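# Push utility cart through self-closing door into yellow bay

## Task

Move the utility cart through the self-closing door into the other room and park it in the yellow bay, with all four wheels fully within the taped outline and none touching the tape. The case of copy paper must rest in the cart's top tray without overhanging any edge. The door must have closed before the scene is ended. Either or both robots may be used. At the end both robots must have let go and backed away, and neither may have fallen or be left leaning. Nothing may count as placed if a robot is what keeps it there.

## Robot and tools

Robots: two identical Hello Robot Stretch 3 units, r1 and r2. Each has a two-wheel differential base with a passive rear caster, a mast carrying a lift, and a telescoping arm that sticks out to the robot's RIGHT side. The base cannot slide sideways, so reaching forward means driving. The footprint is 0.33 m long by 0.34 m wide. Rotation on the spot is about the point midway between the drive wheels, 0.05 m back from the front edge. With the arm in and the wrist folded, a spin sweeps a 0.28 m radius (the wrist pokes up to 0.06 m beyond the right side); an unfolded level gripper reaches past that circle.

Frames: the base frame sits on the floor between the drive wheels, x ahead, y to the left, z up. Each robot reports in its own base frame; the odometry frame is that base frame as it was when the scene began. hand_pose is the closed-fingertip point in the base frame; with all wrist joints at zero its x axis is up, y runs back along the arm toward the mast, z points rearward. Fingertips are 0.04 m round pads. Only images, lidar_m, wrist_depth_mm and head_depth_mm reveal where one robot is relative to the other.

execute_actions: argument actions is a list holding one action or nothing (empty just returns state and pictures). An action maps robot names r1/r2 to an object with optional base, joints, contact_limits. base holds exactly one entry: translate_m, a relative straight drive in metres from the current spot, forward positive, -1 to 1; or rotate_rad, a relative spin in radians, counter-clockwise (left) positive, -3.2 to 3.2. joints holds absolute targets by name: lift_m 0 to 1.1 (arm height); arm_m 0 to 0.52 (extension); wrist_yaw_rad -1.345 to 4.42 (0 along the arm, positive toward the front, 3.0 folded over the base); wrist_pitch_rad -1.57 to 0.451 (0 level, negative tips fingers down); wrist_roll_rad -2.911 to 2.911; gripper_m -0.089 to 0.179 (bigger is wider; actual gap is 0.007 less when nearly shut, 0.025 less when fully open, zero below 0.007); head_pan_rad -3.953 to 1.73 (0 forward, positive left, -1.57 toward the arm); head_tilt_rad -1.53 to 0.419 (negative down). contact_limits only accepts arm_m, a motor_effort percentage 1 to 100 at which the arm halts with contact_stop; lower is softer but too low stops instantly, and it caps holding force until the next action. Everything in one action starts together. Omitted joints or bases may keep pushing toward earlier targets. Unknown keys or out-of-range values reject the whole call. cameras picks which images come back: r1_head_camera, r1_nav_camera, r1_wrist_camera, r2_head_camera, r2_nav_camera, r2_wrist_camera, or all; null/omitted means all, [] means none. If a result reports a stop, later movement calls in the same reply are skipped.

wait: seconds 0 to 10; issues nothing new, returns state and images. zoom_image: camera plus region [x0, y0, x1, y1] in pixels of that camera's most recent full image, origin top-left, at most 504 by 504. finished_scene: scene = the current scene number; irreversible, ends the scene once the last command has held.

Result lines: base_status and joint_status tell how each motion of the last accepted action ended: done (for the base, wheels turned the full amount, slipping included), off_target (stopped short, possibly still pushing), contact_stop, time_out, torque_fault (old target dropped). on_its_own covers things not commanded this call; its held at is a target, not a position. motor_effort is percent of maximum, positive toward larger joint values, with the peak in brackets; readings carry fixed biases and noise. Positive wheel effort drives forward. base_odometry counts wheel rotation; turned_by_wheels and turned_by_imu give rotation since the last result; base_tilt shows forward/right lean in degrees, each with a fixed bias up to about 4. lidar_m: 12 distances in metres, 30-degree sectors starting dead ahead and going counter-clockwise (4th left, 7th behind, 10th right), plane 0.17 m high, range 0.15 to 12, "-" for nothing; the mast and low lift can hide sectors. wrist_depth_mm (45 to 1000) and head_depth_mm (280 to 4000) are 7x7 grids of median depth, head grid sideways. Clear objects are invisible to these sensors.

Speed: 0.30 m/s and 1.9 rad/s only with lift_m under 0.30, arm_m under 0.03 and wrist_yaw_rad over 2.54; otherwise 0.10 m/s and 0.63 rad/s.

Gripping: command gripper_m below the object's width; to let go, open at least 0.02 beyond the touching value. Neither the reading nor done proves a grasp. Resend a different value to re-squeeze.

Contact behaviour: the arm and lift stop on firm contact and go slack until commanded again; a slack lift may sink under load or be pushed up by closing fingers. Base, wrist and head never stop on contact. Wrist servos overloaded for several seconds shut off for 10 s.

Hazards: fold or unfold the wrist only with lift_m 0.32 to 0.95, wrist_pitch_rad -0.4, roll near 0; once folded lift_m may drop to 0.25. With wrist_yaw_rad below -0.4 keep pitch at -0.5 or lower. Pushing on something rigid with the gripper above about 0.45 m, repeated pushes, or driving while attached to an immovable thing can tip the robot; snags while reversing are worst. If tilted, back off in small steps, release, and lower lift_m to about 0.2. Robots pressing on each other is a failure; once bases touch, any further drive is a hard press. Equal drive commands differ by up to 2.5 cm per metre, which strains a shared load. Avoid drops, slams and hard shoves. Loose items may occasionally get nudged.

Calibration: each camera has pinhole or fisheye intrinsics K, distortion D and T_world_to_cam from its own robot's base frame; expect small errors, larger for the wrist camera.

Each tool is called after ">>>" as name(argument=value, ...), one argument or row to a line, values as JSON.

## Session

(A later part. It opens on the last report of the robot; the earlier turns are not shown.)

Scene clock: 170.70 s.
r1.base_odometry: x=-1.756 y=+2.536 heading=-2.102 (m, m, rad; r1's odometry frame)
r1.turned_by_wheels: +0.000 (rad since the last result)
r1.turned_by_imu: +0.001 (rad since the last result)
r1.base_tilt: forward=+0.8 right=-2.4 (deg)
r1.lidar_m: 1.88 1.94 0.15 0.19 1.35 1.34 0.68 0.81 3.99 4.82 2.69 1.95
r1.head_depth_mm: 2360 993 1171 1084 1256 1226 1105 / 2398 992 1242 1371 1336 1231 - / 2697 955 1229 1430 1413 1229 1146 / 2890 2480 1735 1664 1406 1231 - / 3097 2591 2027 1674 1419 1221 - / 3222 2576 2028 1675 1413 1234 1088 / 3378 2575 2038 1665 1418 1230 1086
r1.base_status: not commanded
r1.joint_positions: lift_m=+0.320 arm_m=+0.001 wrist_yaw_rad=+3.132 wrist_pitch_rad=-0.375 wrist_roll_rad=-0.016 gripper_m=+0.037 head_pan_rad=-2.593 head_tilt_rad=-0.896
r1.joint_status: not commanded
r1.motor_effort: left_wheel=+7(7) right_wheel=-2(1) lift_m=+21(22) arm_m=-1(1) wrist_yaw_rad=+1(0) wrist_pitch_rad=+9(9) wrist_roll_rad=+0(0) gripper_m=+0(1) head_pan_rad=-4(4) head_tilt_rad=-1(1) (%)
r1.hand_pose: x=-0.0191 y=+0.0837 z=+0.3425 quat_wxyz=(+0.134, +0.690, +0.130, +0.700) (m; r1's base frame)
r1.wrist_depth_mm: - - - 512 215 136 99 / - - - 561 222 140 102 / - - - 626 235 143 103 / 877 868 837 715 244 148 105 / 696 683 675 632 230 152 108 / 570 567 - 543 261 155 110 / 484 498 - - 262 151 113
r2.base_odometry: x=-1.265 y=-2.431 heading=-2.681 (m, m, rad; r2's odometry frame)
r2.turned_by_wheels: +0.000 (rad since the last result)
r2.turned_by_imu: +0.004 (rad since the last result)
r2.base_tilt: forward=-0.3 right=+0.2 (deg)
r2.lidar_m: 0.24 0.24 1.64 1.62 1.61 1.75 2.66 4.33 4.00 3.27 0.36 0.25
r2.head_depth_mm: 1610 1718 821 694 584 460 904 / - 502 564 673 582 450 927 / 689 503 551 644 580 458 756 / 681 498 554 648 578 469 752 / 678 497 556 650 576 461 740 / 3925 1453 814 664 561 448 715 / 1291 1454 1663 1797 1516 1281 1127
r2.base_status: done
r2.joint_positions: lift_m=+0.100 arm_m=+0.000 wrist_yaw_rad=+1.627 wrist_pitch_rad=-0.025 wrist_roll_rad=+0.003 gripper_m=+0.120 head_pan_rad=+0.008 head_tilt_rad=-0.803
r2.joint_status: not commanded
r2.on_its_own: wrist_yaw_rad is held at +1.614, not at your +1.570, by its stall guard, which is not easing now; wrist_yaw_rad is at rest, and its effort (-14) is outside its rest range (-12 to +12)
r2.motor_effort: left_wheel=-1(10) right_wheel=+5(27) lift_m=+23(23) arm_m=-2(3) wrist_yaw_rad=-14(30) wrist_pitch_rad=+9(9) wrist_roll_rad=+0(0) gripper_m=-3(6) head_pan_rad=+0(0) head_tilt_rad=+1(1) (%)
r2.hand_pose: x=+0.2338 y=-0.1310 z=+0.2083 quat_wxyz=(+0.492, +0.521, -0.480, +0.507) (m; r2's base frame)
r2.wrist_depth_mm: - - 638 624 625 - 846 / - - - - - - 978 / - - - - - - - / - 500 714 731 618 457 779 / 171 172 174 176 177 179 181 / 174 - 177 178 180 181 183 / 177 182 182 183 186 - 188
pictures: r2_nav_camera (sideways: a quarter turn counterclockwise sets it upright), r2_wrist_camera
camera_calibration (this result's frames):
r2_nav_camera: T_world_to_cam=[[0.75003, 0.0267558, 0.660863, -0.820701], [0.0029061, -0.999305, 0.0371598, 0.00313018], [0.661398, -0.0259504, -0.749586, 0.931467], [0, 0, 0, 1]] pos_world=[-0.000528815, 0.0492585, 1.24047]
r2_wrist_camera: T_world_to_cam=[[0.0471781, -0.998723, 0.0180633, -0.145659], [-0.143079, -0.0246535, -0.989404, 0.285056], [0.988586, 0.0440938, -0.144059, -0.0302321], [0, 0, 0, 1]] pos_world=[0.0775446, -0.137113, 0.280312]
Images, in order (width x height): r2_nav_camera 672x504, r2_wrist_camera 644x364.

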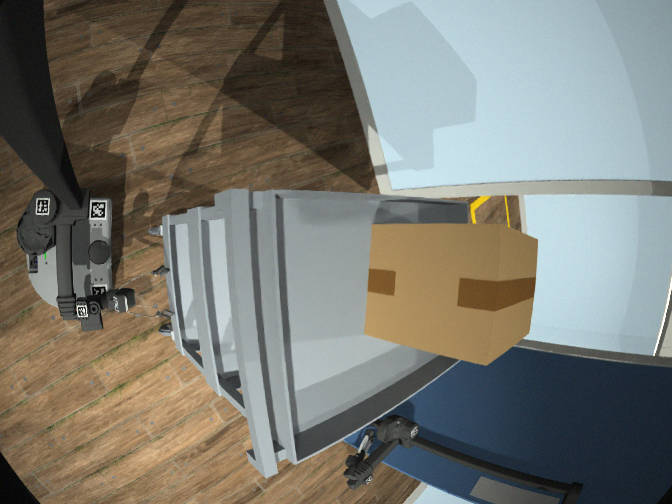

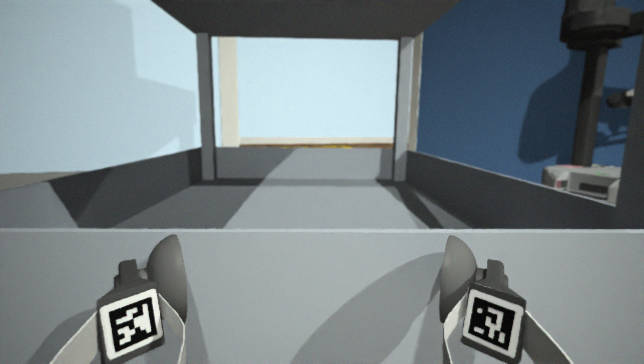

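>>> execute_actions(
  actions=[
    {"r2":{"base":{"translate_m":-0.04},"joints":{"wrist_yaw_rad":2.1,"gripper_m":0.0}}},
  ],
  cameras=[],
)

>>> execute_actions(
  actions=[
    {"r2":{"base":{"translate_m":0.3}}},
  ],
  cameras=["r2_nav_camera","r1_nav_camera"],
)

Scene clock: 174.97 s.
r1.base_odometry: x=-1.756 y=+2.536 heading=-2.102 (m, m, rad; r1's odometry frame)
r1.turned_by_wheels: +0.000 (rad since the last result)
r1.turned_by_imu: +0.001 (rad since the last result)
r1.base_tilt: forward=+0.7 right=-2.5 (deg)
r1.lidar_m: 1.87 1.95 0.15 0.19 1.35 1.33 0.68 0.80 4.02 4.81 2.68 1.96
r1.head_depth_mm: 2366 989 1175 1082 1250 1226 1105 / 2466 990 1245 1364 1339 1235 - / 2666 954 1226 1437 1414 1226 1145 / 2894 2498 1746 1671 1409 1230 - / 3099 2570 2040 1665 1410 1234 - / 3220 2591 2039 1661 1424 1235 1088 / 3394 2610 2043 1667 1418 1234 1089
r1.base_status: not commanded
r1.joint_positions: lift_m=+0.320 arm_m=+0.001 wrist_yaw_rad=+3.132 wrist_pitch_rad=-0.375 wrist_roll_rad=-0.016 gripper_m=+0.037 head_pan_rad=-2.593 head_tilt_rad=-0.896
r1.joint_status: not commanded
r1.motor_effort: left_wheel=+7(7) right_wheel=-2(2) lift_m=+22(22) arm_m=-1(1) wrist_yaw_rad=+1(0) wrist_pitch_rad=+9(9) wrist_roll_rad=+0(0) gripper_m=-1(1) head_pan_rad=-5(5) head_tilt_rad=-1(1) (%)
r1.hand_pose: x=-0.0191 y=+0.0837 z=+0.3425 quat_wxyz=(+0.134, +0.690, +0.130, +0.700) (m; r1's base frame)
r1.wrist_depth_mm: - - - 509 215 137 100 / - - - 556 223 140 101 / - - - 617 234 143 103 / 877 849 838 699 243 148 106 / 692 693 685 633 230 152 108 / 572 570 - 553 260 155 110 / 487 499 - - 260 150 113
r2.base_odometry: x=-1.229 y=-2.413 heading=-2.681 (m, m, rad; r2's odometry frame)
r2.turned_by_wheels: +0.000 (rad since the last result)
r2.turned_by_imu: +0.000 (rad since the last result)
r2.base_tilt: forward=-0.4 right=+0.4 (deg)
r2.lidar_m: 0.28 0.28 1.67 1.61 1.59 1.72 2.62 4.29 4.05 3.32 0.43 0.29
r2.head_depth_mm: 1625 1742 824 694 584 536 1106 / - 534 779 690 581 519 1042 / 688 526 600 673 580 509 1040 / 681 525 603 669 577 497 1018 / 678 529 606 670 576 483 970 / 3928 1500 813 663 562 459 1127 / 1317 1484 1711 1798 1508 1278 1147
r2.base_status: done
r2.joint_positions: lift_m=+0.100 arm_m=+0.000 wrist_yaw_rad=+2.098 wrist_pitch_rad=-0.025 wrist_roll_rad=+0.003 gripper_m=+0.000 head_pan_rad=+0.008 head_tilt_rad=-0.803
r2.joint_status: all done
r2.motor_effort: left_wheel=-3(10) right_wheel=+3(4) lift_m=+23(23) arm_m=-2(2) wrist_yaw_rad=+3(13) wrist_pitch_rad=+9(9) wrist_roll_rad=+0(0) gripper_m=-4(92) head_pan_rad=+0(1) head_tilt_rad=+1(1) (%)
r2.hand_pose: x=+0.1995 y=-0.0166 z=+0.2084 quat_wxyz=(+0.360, +0.618, -0.345, +0.608) (m; r2's base frame)
r2.wrist_depth_mm: - - 269 - 623 618 607 / - - - - - - - / - - - - - - - / - - - 474 746 709 650 / 828 828 288 249 222 203 188 / 570 581 542 - 224 202 184 / 437 437 439 405 226 206 187
pictures: none
No camera images: the call's "cameras" was empty. Leave "cameras" out to get every camera's image.

Scene clock: 179.10 s.
r1.base_odometry: x=-1.756 y=+2.536 heading=-2.102 (m, m, rad; r1's odometry frame)
r1.turned_by_wheels: +0.000 (rad since the last result)
r1.turned_by_imu: +0.001 (rad since the last result)
r1.base_tilt: forward=+0.9 right=-2.4 (deg)
r1.lidar_m: 1.88 1.95 0.15 0.19 1.36 0.69 0.70 0.86 4.01 4.82 2.69 1.95
r1.head_depth_mm: 2385 904 1184 1083 1279 1229 1102 / 2570 2485 1516 1334 1359 1230 - / 2725 2574 1970 1576 1416 1228 1144 / 2903 2593 2029 1670 1409 1228 - / 3074 2577 2009 1663 1413 1232 - / 3239 2570 2034 1667 1421 1233 1090 / 3419 2596 2042 1667 1414 1229 1090
r1.base_status: not commanded
r1.joint_positions: lift_m=+0.320 arm_m=+0.001 wrist_yaw_rad=+3.132 wrist_pitch_rad=-0.375 wrist_roll_rad=-0.016 gripper_m=+0.037 head_pan_rad=-2.593 head_tilt_rad=-0.896
r1.joint_status: not commanded
r1.motor_effort: left_wheel=+7(7) right_wheel=-2(2) lift_m=+22(21) arm_m=-1(1) wrist_yaw_rad=+0(1) wrist_pitch_rad=+9(9) wrist_roll_rad=+0(0) gripper_m=-1(2) head_pan_rad=-5(5) head_tilt_rad=-1(1) (%)
r1.hand_pose: x=-0.0191 y=+0.0837 z=+0.3425 quat_wxyz=(+0.134, +0.690, +0.130, +0.700) (m; r1's base frame)
r1.wrist_depth_mm: - - - 505 215 136 100 / - - - 555 225 140 101 / - - - 630 233 144 104 / 860 861 845 716 242 147 105 / 693 675 677 643 229 152 108 / 570 562 - 544 259 156 110 / 488 498 - - 259 151 113
r2.base_odometry: x=-1.497 y=-2.547 heading=-2.681 (m, m, rad; r2's odometry frame)
r2.turned_by_wheels: +0.000 (rad since the last result)
r2.turned_by_imu: +0.002 (rad since the last result)
r2.base_tilt: forward=-0.4 right=+0.1 (deg)
r2.lidar_m: 0.21 0.22 1.38 1.72 1.71 1.85 2.83 4.55 3.90 3.25 0.30 0.22
r2.head_depth_mm: 1505 1577 838 676 583 503 666 / - 2845 854 694 582 501 661 / - 481 503 622 580 500 656 / - 478 510 614 578 498 655 / 3793 474 517 626 576 497 653 / 3765 478 525 632 573 495 650 / 1079 1169 1344 660 560 495 524
r2.base_status: done
r2.joint_positions: lift_m=+0.100 arm_m=+0.000 wrist_yaw_rad=+2.156 wrist_pitch_rad=-0.027 wrist_roll_rad=+0.003 gripper_m=+0.000 head_pan_rad=+0.008 head_tilt_rad=-0.803
r2.joint_status: not commanded
r2.on_its_own: wrist_yaw_rad is held at +2.144, not at your +2.100, by its stall guard, which is not easing now; wrist_yaw_rad is at rest, and its effort (-13) is outside its rest range (-12 to +12)
r2.motor_effort: left_wheel=-1(12) right_wheel=+5(24) lift_m=+23(23) arm_m=-2(2) wrist_yaw_rad=-13(39) wrist_pitch_rad=+9(10) wrist_roll_rad=+0(0) gripper_m=-4(6) head_pan_rad=-1(0) head_tilt_rad=+1(1) (%)
r2.hand_pose: x=+0.1917 y=-0.0042 z=+0.2079 quat_wxyz=(+0.343, +0.628, -0.326, +0.617) (m; r2's base frame)
r2.wrist_depth_mm: - 254 - - 630 618 - / - - - - - - - / - - - - - - - / - - 378 515 684 638 583 / 813 696 222 197 391 395 398 / 570 507 236 - 156 137 126 / 434 437 254 195 156 140 123
pictures: r1_nav_camera (sideways: a quarter turn counterclockwise sets it upright), r2_nav_camera (sideways: a quarter turn counterclockwise sets it upright)
camera_calibration (this result's frames):
r1_nav_camera: T_world_to_cam=[[-0.645899, -0.404213, 0.647631, -0.796628], [-0.539723, 0.841743, -0.0129134, 0.0738023], [-0.539919, -0.357882, -0.761845, 0.954276], [0, 0, 0, 1]] pos_world=[0.040523, -0.042612, 1.24388]
r2_nav_camera: T_world_to_cam=[[0.749885, 0.0267544, 0.661027, -0.820915], [0.00289775, -0.999305, 0.0371587, 0.00313177], [0.661562, -0.0259492, -0.749442, 0.931278], [0, 0, 0, 1]] pos_world=[-0.000515351, 0.0492586, 1.24047]
Images, in order (width x height): r1_nav_camera 672x504, r2_nav_camera 672x504.

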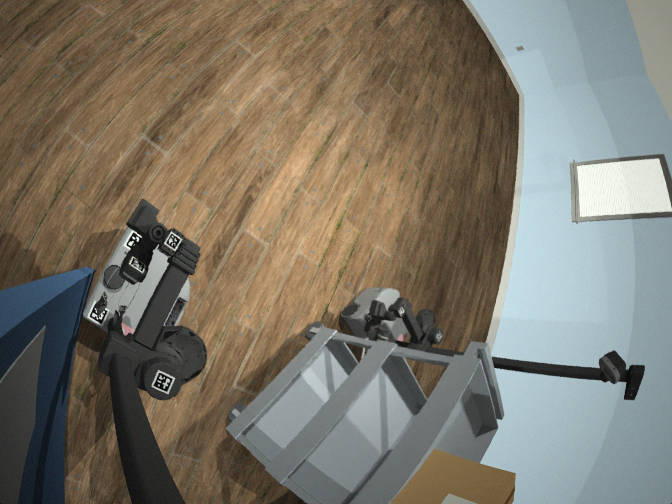

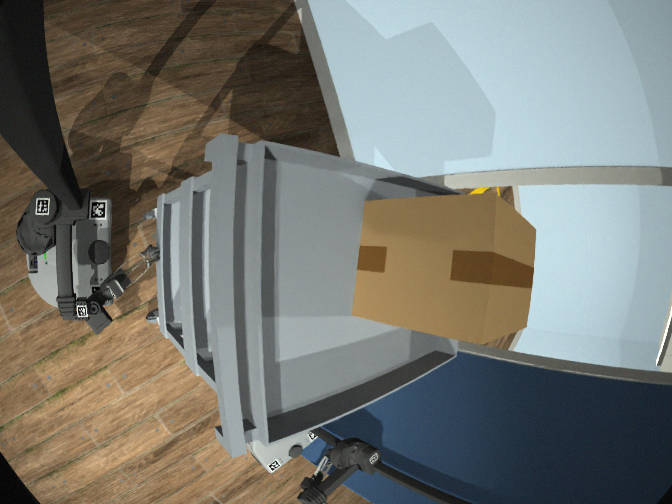

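>>> execute_actions(
  actions=[
    {"r2":{"base":{"translate_m":0.3},"joints":{"wrist_yaw_rad":2.15,"head_pan_rad":0.4}},"r1":{"joints":{"head_pan_rad":-3.7}}},
  ],
  cameras=["r2_nav_camera","r1_nav_camera","r2_wrist_camera"],
)

Scene clock: 184.57 s.
r1.base_odometry: x=-1.756 y=+2.536 heading=-2.102 (m, m, rad; r1's odometry frame)
r1.turned_by_wheels: +0.000 (rad since the last result)
r1.turned_by_imu: +0.001 (rad since the last result)
r1.base_tilt: forward=+0.8 right=-2.4 (deg)
r1.lidar_m: 1.88 1.95 0.15 0.19 0.79 0.73 0.73 2.96 4.00 4.83 2.69 1.95
r1.head_depth_mm: 3253 2617 2102 - - 1183 1019 / 1122 977 1550 1626 1446 - 1065 / 760 859 1221 1170 1360 1251 - / 756 860 1184 1151 1365 1255 - / 755 858 1187 1154 1347 1256 - / 2159 1006 1190 1121 1340 1235 1107 / 2427 1008 809 1116 1390 1232 1089
r1.base_status: not commanded
r1.joint_positions: lift_m=+0.320 arm_m=+0.001 wrist_yaw_rad=+3.132 wrist_pitch_rad=-0.375 wrist_roll_rad=-0.016 gripper_m=+0.037 head_pan_rad=-3.693 head_tilt_rad=-0.890
r1.joint_status: all done
r1.motor_effort: left_wheel=+8(9) right_wheel=-2(4) lift_m=+22(21) arm_m=-1(1) wrist_yaw_rad=+0(0) wrist_pitch_rad=+8(9) wrist_roll_rad=+0(0) gripper_m=-1(0) head_pan_rad=-5(68) head_tilt_rad=-4(4) (%)
r1.hand_pose: x=-0.0191 y=+0.0837 z=+0.3425 quat_wxyz=(+0.134, +0.690, +0.130, +0.700) (m; r1's base frame)
r1.wrist_depth_mm: - - - 504 214 136 99 / - - - 551 224 140 101 / 668 - - 626 234 144 103 / 670 884 856 711 244 147 106 / 670 684 680 638 230 152 108 / 578 562 - 545 261 156 110 / 489 497 - - 261 151 113
r2.base_odometry: x=-1.766 y=-2.680 heading=-2.681 (m, m, rad; r2's odometry frame)
r2.turned_by_wheels: +0.000 (rad since the last result)
r2.turned_by_imu: +0.002 (rad since the last result)
r2.base_tilt: forward=-0.3 right=+0.2 (deg)
r2.lidar_m: 0.20 0.21 0.28 1.63 1.83 1.98 3.02 4.82 3.76 3.16 0.28 0.20
r2.head_depth_mm: 3517 485 458 529 582 504 430 / 3453 483 486 567 582 501 411 / 3434 481 519 613 579 500 383 / 847 934 724 653 578 498 389 / 846 970 1130 649 576 487 679 / 843 966 1128 1356 548 464 1091 / 842 961 1123 1351 1497 450 1142
r2.base_status: done
r2.joint_positions: lift_m=+0.100 arm_m=+0.000 wrist_yaw_rad=+2.251 wrist_pitch_rad=-0.027 wrist_roll_rad=+0.003 gripper_m=+0.000 head_pan_rad=+0.393 head_tilt_rad=-0.803
r2.joint_status: wrist_yaw_rad off_target (ended at +2.251, target +2.150); the others done
r2.on_its_own: wrist_yaw_rad is held at +2.241, not at your +2.150, by its stall guard, which is not easing now
r2.motor_effort: left_wheel=-2(8) right_wheel=+5(13) lift_m=+23(23) arm_m=-2(2) wrist_yaw_rad=-11(38) wrist_pitch_rad=+9(9) wrist_roll_rad=+0(0) gripper_m=-4(5) head_pan_rad=+3(24) head_tilt_rad=+1(1) (%)
r2.hand_pose: x=+0.1774 y=+0.0154 z=+0.2079 quat_wxyz=(+0.313, +0.643, -0.296, +0.633) (m; r2's base frame)
r2.wrist_depth_mm: - - - 928 684 622 - / - - - 946 881 - - / - - - 976 918 - - / - - 374 500 631 637 567 / 824 762 239 206 390 394 395 / 561 537 258 - 154 134 271 / 433 434 294 198 153 133 115
pictures: r1_nav_camera (sideways: a quarter turn counterclockwise sets it upright), r2_nav_camera (sideways: a quarter turn counterclockwise sets it upright), r2_wrist_camera
camera_calibration (this result's frames):
r1_nav_camera: T_world_to_cam=[[-0.649788, 0.390125, 0.652363, -0.802771], [0.505236, 0.862886, -0.0127796, 0.067254], [-0.567901, 0.321293, -0.757799, 0.949185], [0, 0, 0, 1]] pos_world=[-0.016567, -0.0498186, 1.24385]
r2_nav_camera: T_world_to_cam=[[0.685091, 0.306094, 0.661027, -0.820519], [0.37754, -0.925247, 0.0371587, 0.000846439], [0.622987, 0.224107, -0.749442, 0.931513], [0, 0, 0, 1]] pos_world=[-0.0185099, 0.0431802, 1.24047]
r2_wrist_camera: T_world_to_cam=[[0.621807, -0.782962, 0.018072, -0.102044], [-0.102879, -0.104535, -0.989186, 0.274265], [0.776384, 0.613224, -0.145551, 0.0482225], [0, 0, 0, 1]] pos_world=[0.0542286, -0.0807974, 0.280162]
Images, in order (width x height): r1_nav_camera 672x504, r2_nav_camera 672x504, r2_wrist_camera 644x364.

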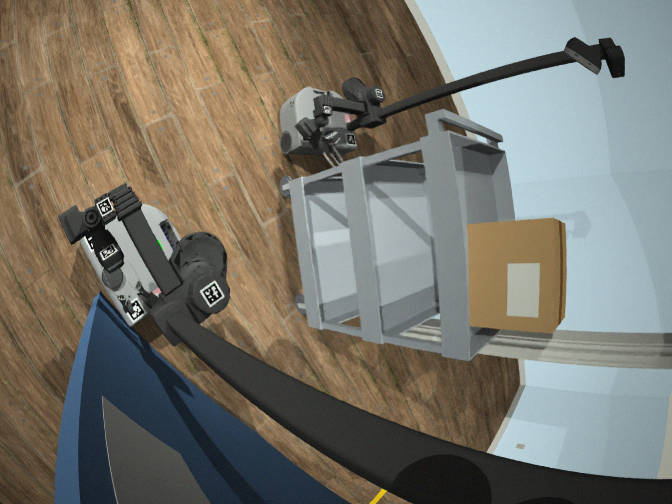

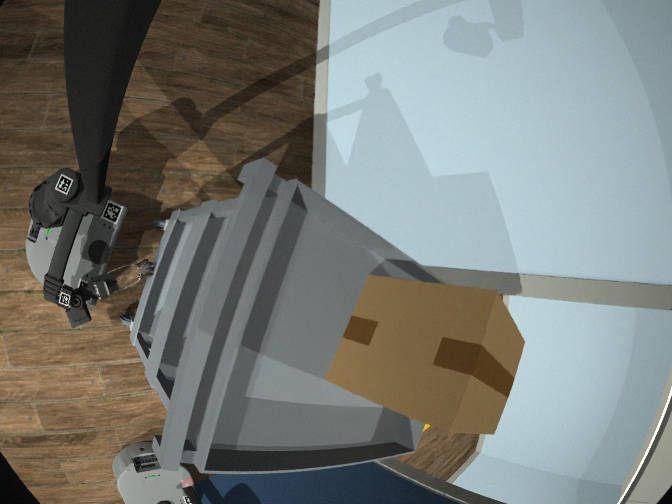

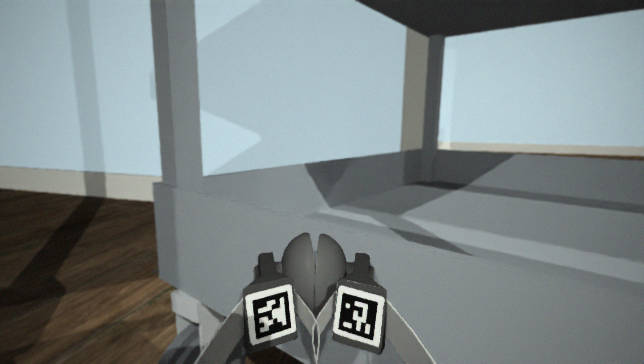

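>>> execute_actions(
  actions=[
    {"r2":{"base":{"translate_m":-0.1},"joints":{"lift_m":0.2,"wrist_yaw_rad":2.6}}},
  ],
  cameras=[],
)

>>> execute_actions(
  actions=[
    {"r2":{"base":{"rotate_rad":1.5}}},
  ],
  cameras=[],
)

>>> execute_actions(
  actions=[
    {"r2":{"base":{"translate_m":0.72}}},
  ],
  cameras=[],
)

>>> execute_actions(
  actions=[
    {"r2":{"base":{"rotate_rad":-1.5},"joints":{"wrist_yaw_rad":0.4,"head_pan_rad":-1.0,"head_tilt_rad":-1.0}}},
  ],
  cameras=[],
)

>>> execute_actions(
  actions=[
    {"r2":{"base":{"translate_m":0.57},"joints":{"lift_m":0.1}}},
  ],
  cameras=[],
)

>>> execute_actions(
  actions=[
    {"r2":{"joints":{"arm_m":0.27}}},
  ],
  cameras=["r2_nav_camera","r1_nav_camera"],
)

Scene clock: 191.60 s.
r1.base_odometry: x=-1.756 y=+2.536 heading=-2.102 (m, m, rad; r1's odometry frame)
r1.turned_by_wheels: +0.000 (rad since the last result)
r1.turned_by_imu: +0.001 (rad since the last result)
r1.base_tilt: forward=+0.8 right=-2.4 (deg)
r1.lidar_m: 1.88 1.94 0.15 0.19 0.79 0.72 0.73 2.97 4.01 4.82 2.68 1.95
r1.head_depth_mm: 3239 2596 2094 - - 1184 1023 / 1119 979 1556 1640 1451 - 1069 / 758 864 1219 1171 1363 1257 - / 757 858 1185 1149 1363 1258 - / 756 860 1185 1153 1343 1259 - / 2181 1008 1184 1122 1344 1237 1106 / 2415 1010 810 1115 1392 1231 1087
r1.base_status: not commanded
r1.joint_positions: lift_m=+0.320 arm_m=+0.001 wrist_yaw_rad=+3.132 wrist_pitch_rad=-0.375 wrist_roll_rad=-0.016 gripper_m=+0.037 head_pan_rad=-3.693 head_tilt_rad=-0.890
r1.joint_status: not commanded
r1.motor_effort: left_wheel=+8(8) right_wheel=-2(1) lift_m=+21(21) arm_m=+0(1) wrist_yaw_rad=+0(1) wrist_pitch_rad=+9(8) wrist_roll_rad=+0(0) gripper_m=-2(0) head_pan_rad=-5(5) head_tilt_rad=-3(4) (%)
r1.hand_pose: x=-0.0191 y=+0.0837 z=+0.3425 quat_wxyz=(+0.134, +0.690, +0.130, +0.700) (m; r1's base frame)
r1.wrist_depth_mm: - - - 501 215 136 99 / - - - 559 225 140 101 / 664 - - 621 235 143 104 / 664 850 854 709 244 147 106 / 681 680 673 634 230 152 108 / 570 560 - 548 261 156 110 / 482 488 - - 260 151 113
r2.base_odometry: x=-1.677 y=-2.636 heading=-2.681 (m, m, rad; r2's odometry frame)
r2.turned_by_wheels: +0.000 (rad since the last result)
r2.turned_by_imu: +0.000 (rad since the last result)
r2.base_tilt: forward=-0.4 right=+0.2 (deg)
r2.lidar_m: 0.30 0.31 1.17 1.78 1.79 1.93 2.95 4.76 3.82 3.03 1.05 0.31
r2.head_depth_mm: 700 518 569 647 583 455 754 / 3530 540 604 673 582 481 771 / 958 565 645 689 580 520 1007 / 933 1066 817 688 540 752 1055 / 929 1063 1246 650 527 796 1096 / 926 1059 1235 1456 520 1310 1145 / 924 1054 1234 1485 1502 1307 1145
r2.base_status: done
r2.joint_positions: lift_m=+0.200 arm_m=+0.000 wrist_yaw_rad=+2.599 wrist_pitch_rad=-0.024 wrist_roll_rad=+0.003 gripper_m=+0.000 head_pan_rad=+0.393 head_tilt_rad=-0.803
r2.joint_status: all done
r2.motor_effort: left_wheel=-4(15) right_wheel=+3(6) lift_m=+29(32) arm_m=-3(2) wrist_yaw_rad=+1(11) wrist_pitch_rad=+8(9) wrist_roll_rad=+0(1) gripper_m=-3(4) head_pan_rad=+3(3) head_tilt_rad=+1(1) (%)
r2.hand_pose: x=+0.1107 y=+0.0736 z=+0.3084 quat_wxyz=(+0.198, +0.684, -0.181, +0.678) (m; r2's base frame)
r2.wrist_depth_mm: - - - - 346 284 267 / - - - - - 899 547 / - - - - - 940 810 / - - - - - 948 836 / - - - - 451 564 661 / 778 771 782 - 378 484 483 / 586 601 601 573 346 296 370
pictures: none
No camera images: the call's "cameras" was empty. Leave "cameras" out to get every camera's image.

Scene clock: 193.80 s.
r1.base_odometry: x=-1.756 y=+2.536 heading=-2.102 (m, m, rad; r1's odometry frame)
r1.turned_by_wheels: +0.000 (rad since the last result)
r1.turned_by_imu: +0.000 (rad since the last result)
r1.base_tilt: forward=+0.9 right=-2.5 (deg)
r1.lidar_m: 1.88 1.94 0.15 0.19 0.79 0.73 0.74 1.11 4.02 4.81 2.69 1.96
r1.head_depth_mm: 3249 2629 2099 - - 1187 1022 / 1126 977 1553 1634 1450 - 1066 / 760 861 1216 1175 1358 1256 - / 756 859 1185 1152 1361 1258 - / 756 858 1187 1153 1339 1258 - / 2193 1003 1188 1122 1344 1232 1109 / 2426 1007 807 1114 1363 1233 1088
r1.base_status: not commanded
r1.joint_positions: lift_m=+0.320 arm_m=+0.001 wrist_yaw_rad=+3.132 wrist_pitch_rad=-0.375 wrist_roll_rad=-0.016 gripper_m=+0.037 head_pan_rad=-3.693 head_tilt_rad=-0.890
r1.joint_status: not commanded
r1.motor_effort: left_wheel=+7(8) right_wheel=-2(2) lift_m=+21(21) arm_m=-1(1) wrist_yaw_rad=+0(0) wrist_pitch_rad=+9(9) wrist_roll_rad=+0(0) gripper_m=+0(1) head_pan_rad=-5(4) head_tilt_rad=-4(4) (%)
r1.hand_pose: x=-0.0191 y=+0.0837 z=+0.3425 quat_wxyz=(+0.134, +0.690, +0.130, +0.700) (m; r1's base frame)
r1.wrist_depth_mm: - - - 508 214 136 99 / - - - 558 225 140 101 / 665 - - 622 234 143 103 / 665 847 840 713 243 148 106 / 685 668 664 648 230 152 108 / 575 562 - 551 261 156 110 / 486 496 - - 258 150 113
r2.base_odometry: x=-1.677 y=-2.636 heading=-1.181 (m, m, rad; r2's odometry frame)
r2.turned_by_wheels: +1.500 (rad since the last result)
r2.turned_by_imu: +1.520 (rad since the last result)
r2.base_tilt: forward=-0.6 right=+0.2 (deg)
r2.lidar_m: 1.64 1.78 1.88 2.72 4.80 3.97 3.05 1.05 0.31 0.30 0.30 1.14
r2.head_depth_mm: 1626 1877 2114 1834 1540 1327 1163 / 1614 1848 2126 1827 1531 1317 1163 / 1602 1834 2102 1827 1532 1314 1161 / 1578 1813 2068 1829 1526 1319 1157 / 1570 1790 2051 1814 1515 1304 1156 / 1560 1776 2032 1799 1511 1301 1151 / 1540 1753 1993 1796 1512 1301 1148
r2.base_status: done
r2.joint_positions: lift_m=+0.200 arm_m=+0.000 wrist_yaw_rad=+2.599 wrist_pitch_rad=-0.024 wrist_roll_rad=+0.003 gripper_m=+0.000 head_pan_rad=+0.393 head_tilt_rad=-0.803
r2.joint_status: not commanded
r2.motor_effort: left_wheel=-4(15) right_wheel=+3(14) lift_m=+29(29) arm_m=-2(2) wrist_yaw_rad=+1(2) wrist_pitch_rad=+8(8) wrist_roll_rad=+0(0) gripper_m=-2(3) head_pan_rad=+3(3) head_tilt_rad=+1(1) (%)
r2.hand_pose: x=+0.1107 y=+0.0736 z=+0.3084 quat_wxyz=(+0.198, +0.684, -0.181, +0.678) (m; r2's base frame)
r2.wrist_depth_mm: - - - - - - - / - - - - - - - / - - - - - - - / - - - - - - - / - - - - - - - / 782 780 785 - 796 808 816 / 593 593 593 579 602 618 612
pictures: none
No camera images: the call's "cameras" was empty. Leave "cameras" out to get every camera's image.

Scene clock: 198.00 s.
r1.base_odometry: x=-1.756 y=+2.536 heading=-2.102 (m, m, rad; r1's odometry frame)
r1.turned_by_wheels: +0.000 (rad since the last result)
r1.turned_by_imu: +0.001 (rad since the last result)
r1.base_tilt: forward=+0.8 right=-2.5 (deg)
r1.lidar_m: 1.87 1.94 0.15 0.19 0.79 0.73 0.74 2.97 4.02 4.82 2.68 1.95
r1.head_depth_mm: 3264 2601 2104 - - 1188 1021 / 1122 977 1554 1632 1450 - 1065 / 758 863 1217 1176 1365 1257 - / 755 861 1184 1150 1360 1254 - / 754 859 1184 1153 1337 1263 - / 2182 1008 1185 1121 1341 1234 1103 / 2420 1007 809 1114 1389 1237 1093
r1.base_status: not commanded
r1.joint_positions: lift_m=+0.320 arm_m=+0.001 wrist_yaw_rad=+3.132 wrist_pitch_rad=-0.375 wrist_roll_rad=-0.016 gripper_m=+0.037 head_pan_rad=-3.693 head_tilt_rad=-0.890
r1.joint_status: not commanded
r1.motor_effort: left_wheel=+8(8) right_wheel=-2(2) lift_m=+21(21) arm_m=-1(1) wrist_yaw_rad=+0(0) wrist_pitch_rad=+8(8) wrist_roll_rad=+0(0) gripper_m=-1(1) head_pan_rad=-5(5) head_tilt_rad=-4(4) (%)
r1.hand_pose: x=-0.0191 y=+0.0837 z=+0.3425 quat_wxyz=(+0.134, +0.690, +0.130, +0.700) (m; r1's base frame)
r1.wrist_depth_mm: - - - 505 215 136 99 / - - - 561 225 140 101 / 673 - - 624 233 144 103 / 671 840 864 702 244 147 105 / 680 685 671 639 231 152 108 / 575 566 - 549 262 156 110 / 488 499 - - 260 150 113
r2.base_odometry: x=-1.403 y=-3.302 heading=-1.182 (m, m, rad; r2's odometry frame)
r2.turned_by_wheels: +0.000 (rad since the last result)
r2.turned_by_imu: +0.004 (rad since the last result)
r2.base_tilt: forward=-0.4 right=+0.2 (deg)
r2.lidar_m: 1.15 1.13 1.20 1.73 5.14 4.86 3.73 0.56 0.67 0.78 0.76 0.81
r2.head_depth_mm: 1014 1166 1367 1657 1543 1329 1167 / 1003 1153 1358 1630 1542 1320 1158 / 994 1144 1337 1622 1538 1318 1160 / 986 1129 1318 1588 1522 1315 1153 / 975 1118 1300 1569 1520 1314 1154 / 968 1105 1292 1549 1511 1303 1150 / 960 1094 1272 1520 1504 1297 1149
r2.base_status: done
r2.joint_positions: lift_m=+0.200 arm_m=+0.000 wrist_yaw_rad=+2.599 wrist_pitch_rad=-0.024 wrist_roll_rad=+0.003 gripper_m=+0.000 head_pan_rad=+0.393 head_tilt_rad=-0.803
r2.joint_status: not commanded
r2.motor_effort: left_wheel=-5(11) right_wheel=+3(10) lift_m=+29(29) arm_m=-3(3) wrist_yaw_rad=+1(2) wrist_pitch_rad=+8(8) wrist_roll_rad=+0(0) gripper_m=-2(2) head_pan_rad=+3(3) head_tilt_rad=+1(1) (%)
r2.hand_pose: x=+0.1107 y=+0.0736 z=+0.3084 quat_wxyz=(+0.198, +0.684, -0.181, +0.678) (m; r2's base frame)
r2.wrist_depth_mm: - - - - - 936 844 / - - - - - 955 846 / - - - - - 978 865 / - - - - - - 879 / - - - - - - 874 / 775 759 777 - 803 812 812 / 593 590 599 573 600 607 611
pictures: none
No camera images: the call's "cameras" was empty. Leave "cameras" out to get every camera's image.

Scene clock: 201.00 s.
r1.base_odometry: x=-1.756 y=+2.536 heading=-2.102 (m, m, rad; r1's odometry frame)
r1.turned_by_wheels: +0.000 (rad since the last result)
r1.turned_by_imu: +0.000 (rad since the last result)
r1.base_tilt: forward=+0.9 right=-2.4 (deg)
r1.lidar_m: 1.88 1.94 0.15 0.19 0.79 0.73 0.74 2.96 4.02 4.83 2.67 1.95
r1.head_depth_mm: 3266 2620 2103 - - 1184 1022 / 1121 981 1553 1637 1454 - 1068 / 760 861 1218 1172 1359 1256 - / 756 860 1183 1153 1362 1258 - / 754 858 1181 1153 1347 1259 - / 2189 1005 1185 1123 1347 1233 1105 / 2403 1008 808 1113 1387 1235 1088
r1.base_status: not commanded
r1.joint_positions: lift_m=+0.320 arm_m=+0.001 wrist_yaw_rad=+3.132 wrist_pitch_rad=-0.375 wrist_roll_rad=-0.016 gripper_m=+0.037 head_pan_rad=-3.693 head_tilt_rad=-0.890
r1.joint_status: not commanded
r1.motor_effort: left_wheel=+8(8) right_wheel=-2(1) lift_m=+22(21) arm_m=-1(1) wrist_yaw_rad=-1(0) wrist_pitch_rad=+9(9) wrist_roll_rad=+0(0) gripper_m=-1(0) head_pan_rad=-4(5) head_tilt_rad=-4(4) (%)
r1.hand_pose: x=-0.0191 y=+0.0837 z=+0.3425 quat_wxyz=(+0.134, +0.690, +0.130, +0.700) (m; r1's base frame)
r1.wrist_depth_mm: - - - 502 214 136 99 / - - - 564 225 140 101 / 673 - - 630 234 144 103 / 671 866 845 707 244 147 106 / 680 688 680 634 228 152 107 / 572 577 - 548 260 156 110 / 482 492 - - 260 150 113
r2.base_odometry: x=-1.403 y=-3.302 heading=-2.681 (m, m, rad; r2's odometry frame)
r2.turned_by_wheels: -1.500 (rad since the last result)
r2.turned_by_imu: -1.523 (rad since the last result)
r2.base_tilt: forward=-0.3 right=+0.2 (deg)
r2.lidar_m: 0.77 0.76 0.83 1.14 1.13 1.22 1.87 5.05 4.61 0.97 0.56 0.71
r2.head_depth_mm: 876 2082 1810 1578 1390 1242 1130 / 907 803 1731 1561 1385 1234 1140 / 926 741 1095 1452 1379 1253 - / 919 784 832 1030 1331 1227 1148 / 796 739 1113 1311 1370 1220 1113 / 716 768 1112 1434 1366 1222 1106 / 742 1148 1177 1482 1363 1223 1108
r2.base_status: done
r2.joint_positions: lift_m=+0.200 arm_m=+0.000 wrist_yaw_rad=+0.401 wrist_pitch_rad=-0.024 wrist_roll_rad=+0.003 gripper_m=+0.000 head_pan_rad=-0.993 head_tilt_rad=-0.988
r2.joint_status: all done
r2.motor_effort: left_wheel=+4(14) right_wheel=-4(8) lift_m=+28(29) arm_m=-3(3) wrist_yaw_rad=-2(4) wrist_pitch_rad=+8(8) wrist_roll_rad=-1(0) gripper_m=-3(2) head_pan_rad=-3(40) head_tilt_rad=-7(24) (%)
r2.hand_pose: x=+0.0783 y=-0.3806 z=+0.3084 quat_wxyz=(+0.694, +0.149, -0.692, +0.132) (m; r2's base frame)
r2.wrist_depth_mm: 377 333 356 622 - - - / 635 606 486 707 - - - / - - - - - - - / - 956 880 - - - - / 695 692 451 735 - - - / 451 389 368 - 796 800 811 / 594 547 371 572 607 612 611
pictures: none
No camera images: the call's "cameras" was empty. Leave "cameras" out to get every camera's image.

Scene clock: 207.83 s.
r1.base_odometry: x=-1.756 y=+2.536 heading=-2.102 (m, m, rad; r1's odometry frame)
r1.turned_by_wheels: +0.000 (rad since the last result)
r1.turned_by_imu: +0.001 (rad since the last result)
r1.base_tilt: forward=+0.8 right=-2.5 (deg)
r1.lidar_m: 1.87 1.95 0.15 0.19 0.79 0.72 0.73 2.97 4.02 4.83 2.69 1.95
r1.head_depth_mm: 3257 2615 2101 - - 1185 1022 / 1121 979 1555 1637 1451 - 1070 / 759 859 1224 1177 1358 1254 - / 755 860 1185 1150 1359 1252 - / 754 859 1192 1154 1346 1259 - / 2185 1006 1186 1122 1340 1236 1109 / 2405 1010 808 1116 1394 1235 1090
r1.base_status: not commanded
r1.joint_positions: lift_m=+0.320 arm_m=+0.001 wrist_yaw_rad=+3.132 wrist_pitch_rad=-0.375 wrist_roll_rad=-0.016 gripper_m=+0.037 head_pan_rad=-3.693 head_tilt_rad=-0.890
r1.joint_status: not commanded
r1.motor_effort: left_wheel=+8(8) right_wheel=-2(1) lift_m=+21(21) arm_m=-1(1) wrist_yaw_rad=+0(1) wrist_pitch_rad=+9(8) wrist_roll_rad=+0(1) gripper_m=+0(1) head_pan_rad=-5(5) head_tilt_rad=-4(4) (%)
r1.hand_pose: x=-0.0191 y=+0.0837 z=+0.3425 quat_wxyz=(+0.134, +0.690, +0.130, +0.700) (m; r1's base frame)
r1.wrist_depth_mm: - - - 504 214 137 99 / - - - 558 224 140 101 / 663 - - 629 233 144 103 / 661 854 849 708 244 148 106 / 686 684 682 632 230 152 108 / 571 561 - 553 261 156 110 / 482 497 - - 260 151 113
r2.base_odometry: x=-1.914 y=-3.555 heading=-2.681 (m, m, rad; r2's odometry frame)
r2.turned_by_wheels: +0.000 (rad since the last result)
r2.turned_by_imu: +0.003 (rad since the last result)
r2.base_tilt: forward=-0.5 right=+0.3 (deg)
r2.lidar_m: 0.23 0.23 0.25 0.38 1.35 1.46 2.24 5.61 0.52 0.51 0.52 0.29
r2.head_depth_mm: 524 594 633 985 1168 1206 1122 / 562 644 656 979 1219 1241 1139 / 1370 705 1006 997 1278 1249 - / 1426 1630 1703 1464 1347 1229 1150 / 2394 2037 1780 1519 1325 1227 1109 / 2378 620 693 787 880 998 1073 / 461 495 528 568 614 670 738
r2.base_status: done
r2.joint_positions: lift_m=+0.100 arm_m=+0.000 wrist_yaw_rad=+0.401 wrist_pitch_rad=-0.024 wrist_roll_rad=+0.003 gripper_m=+0.000 head_pan_rad=-0.993 head_tilt_rad=-0.988
r2.joint_status: all done
r2.motor_effort: left_wheel=+4(12) right_wheel=-4(5) lift_m=+23(22) arm_m=-2(2) wrist_yaw_rad=-1(0) wrist_pitch_rad=+8(8) wrist_roll_rad=+0(1) gripper_m=-3(2) head_pan_rad=-3(3) head_tilt_rad=-7(7) (%)
r2.hand_pose: x=+0.0783 y=-0.3806 z=+0.2087 quat_wxyz=(+0.694, +0.149, -0.692, +0.132) (m; r2's base frame)
r2.wrist_depth_mm: - - - 692 614 963 - / - - - - - - - / - - - - - - - / - - 345 573 665 625 572 / 758 830 338 293 265 240 220 / 434 577 552 - 269 245 223 / 369 441 442 409 446 410 230
pictures: none
No camera images: the call's "cameras" was empty. Leave "cameras" out to get every camera's image.

Scene clock: 211.03 s.
r1.base_odometry: x=-1.756 y=+2.536 heading=-2.102 (m, m, rad; r1's odometry frame)
r1.turned_by_wheels: +0.000 (rad since the last result)
r1.turned_by_imu: +0.000 (rad since the last result)
r1.base_tilt: forward=+0.9 right=-2.5 (deg)
r1.lidar_m: 1.88 1.95 0.15 0.19 0.59 0.57 0.60 2.97 4.03 4.83 2.68 1.95
r1.head_depth_mm: 3266 2596 2029 - - 1181 1021 / 641 794 722 1105 1383 - 1070 / 642 701 725 1066 1252 1255 - / 643 711 725 1060 1249 1257 - / 648 725 725 1066 1260 1255 - / 2196 969 727 1065 1259 1235 1109 / 2446 968 726 1038 1335 1230 1090
r1.base_status: not commanded
r1.joint_positions: lift_m=+0.320 arm_m=+0.001 wrist_yaw_rad=+3.132 wrist_pitch_rad=-0.375 wrist_roll_rad=-0.016 gripper_m=+0.037 head_pan_rad=-3.693 head_tilt_rad=-0.890
r1.joint_status: not commanded
r1.motor_effort: left_wheel=+8(8) right_wheel=-1(0) lift_m=+21(21) arm_m=-1(1) wrist_yaw_rad=+0(0) wrist_pitch_rad=+8(8) wrist_roll_rad=+0(0) gripper_m=-1(1) head_pan_rad=-5(5) head_tilt_rad=-4(4) (%)
r1.hand_pose: x=-0.0191 y=+0.0837 z=+0.3425 quat_wxyz=(+0.134, +0.690, +0.130, +0.700) (m; r1's base frame)
r1.wrist_depth_mm: - - - 503 215 136 100 / - - - 562 224 140 101 / 710 - - 633 234 144 103 / 511 782 853 702 244 148 106 / 643 667 692 641 229 151 108 / 569 570 - 555 262 156 110 / 485 505 - - 259 151 113
r2.base_odometry: x=-1.914 y=-3.555 heading=-2.681 (m, m, rad; r2's odometry frame)
r2.turned_by_wheels: +0.000 (rad since the last result)
r2.turned_by_imu: +0.000 (rad since the last result)
r2.base_tilt: forward=-0.5 right=+0.2 (deg)
r2.lidar_m: 0.23 0.23 0.25 0.38 1.35 1.46 2.25 5.61 0.65 0.64 0.57 0.29
r2.head_depth_mm: 702 734 1134 1025 1262 1231 1126 / 812 776 1125 1326 1334 1221 1122 / 1380 1574 1083 1377 1374 1232 1152 / 1432 1671 1774 1544 1367 1230 1147 / 2375 2032 1781 1518 1323 1223 1116 / 2372 619 694 787 879 999 1069 / 461 494 529 568 615 671 739
r2.base_status: not commanded
r2.joint_positions: lift_m=+0.100 arm_m=+0.269 wrist_yaw_rad=+0.417 wrist_pitch_rad=-0.026 wrist_roll_rad=+0.003 gripper_m=+0.000 head_pan_rad=-0.993 head_tilt_rad=-0.989
r2.joint_status: all done
r2.on_its_own: wrist_yaw_rad is at rest, and its effort (-20) is outside its rest range (-12 to +12)
r2.motor_effort: left_wheel=+8(10) right_wheel=-8(13) lift_m=+23(23) arm_m=+5(13) wrist_yaw_rad=-20(36) wrist_pitch_rad=+9(11) wrist_roll_rad=+0(1) gripper_m=-4(6) head_pan_rad=-3(3) head_tilt_rad=-6(6) (%)
r2.hand_pose: x=+0.0822 y=-0.6481 z=+0.2080 quat_wxyz=(+0.693, +0.156, -0.691, +0.137) (m; r2's base frame)
r2.wrist_depth_mm: - 934 933 952 - 840 - / - 958 945 981 - - - / - 300 986 - - - - / - 301 434 552 590 531 477 / 828 284 223 195 388 390 392 / 567 292 239 - 156 136 125 / 432 298 327 193 155 138 122
pictures: r1_nav_camera (sideways: a quarter turn counterclockwise sets it upright), r2_nav_camera (sideways: a quarter turn counterclockwise sets it upright)
camera_calibration (this result's frames):
r1_nav_camera: T_world_to_cam=[[-0.649788, 0.390125, 0.652363, -0.802771], [0.505236, 0.862886, -0.0127796, 0.067254], [-0.567901, 0.321293, -0.757799, 0.949185], [0, 0, 0, 1]] pos_world=[-0.016567, -0.0498186, 1.24385]
r2_nav_camera: T_world_to_cam=[[0.486479, -0.708736, 0.510913, -0.623734], [-0.836297, -0.546992, 0.0375173, 0.00779304], [0.252875, -0.445526, -0.858813, 1.07597], [0, 0, 0, 1]] pos_world=[0.0378654, 0.0415712, 1.24244]
Images, in order (width x height): r1_nav_camera 672x504, r2_nav_camera 672x504.

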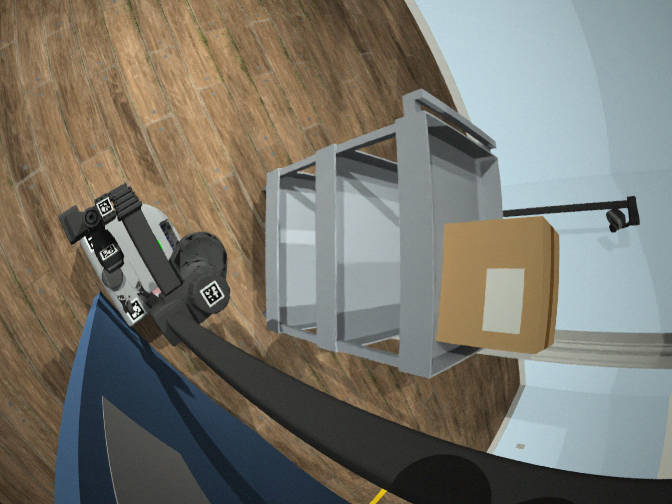

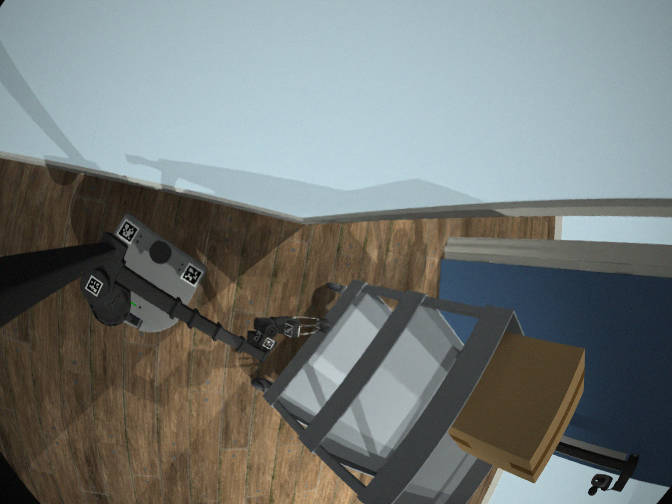

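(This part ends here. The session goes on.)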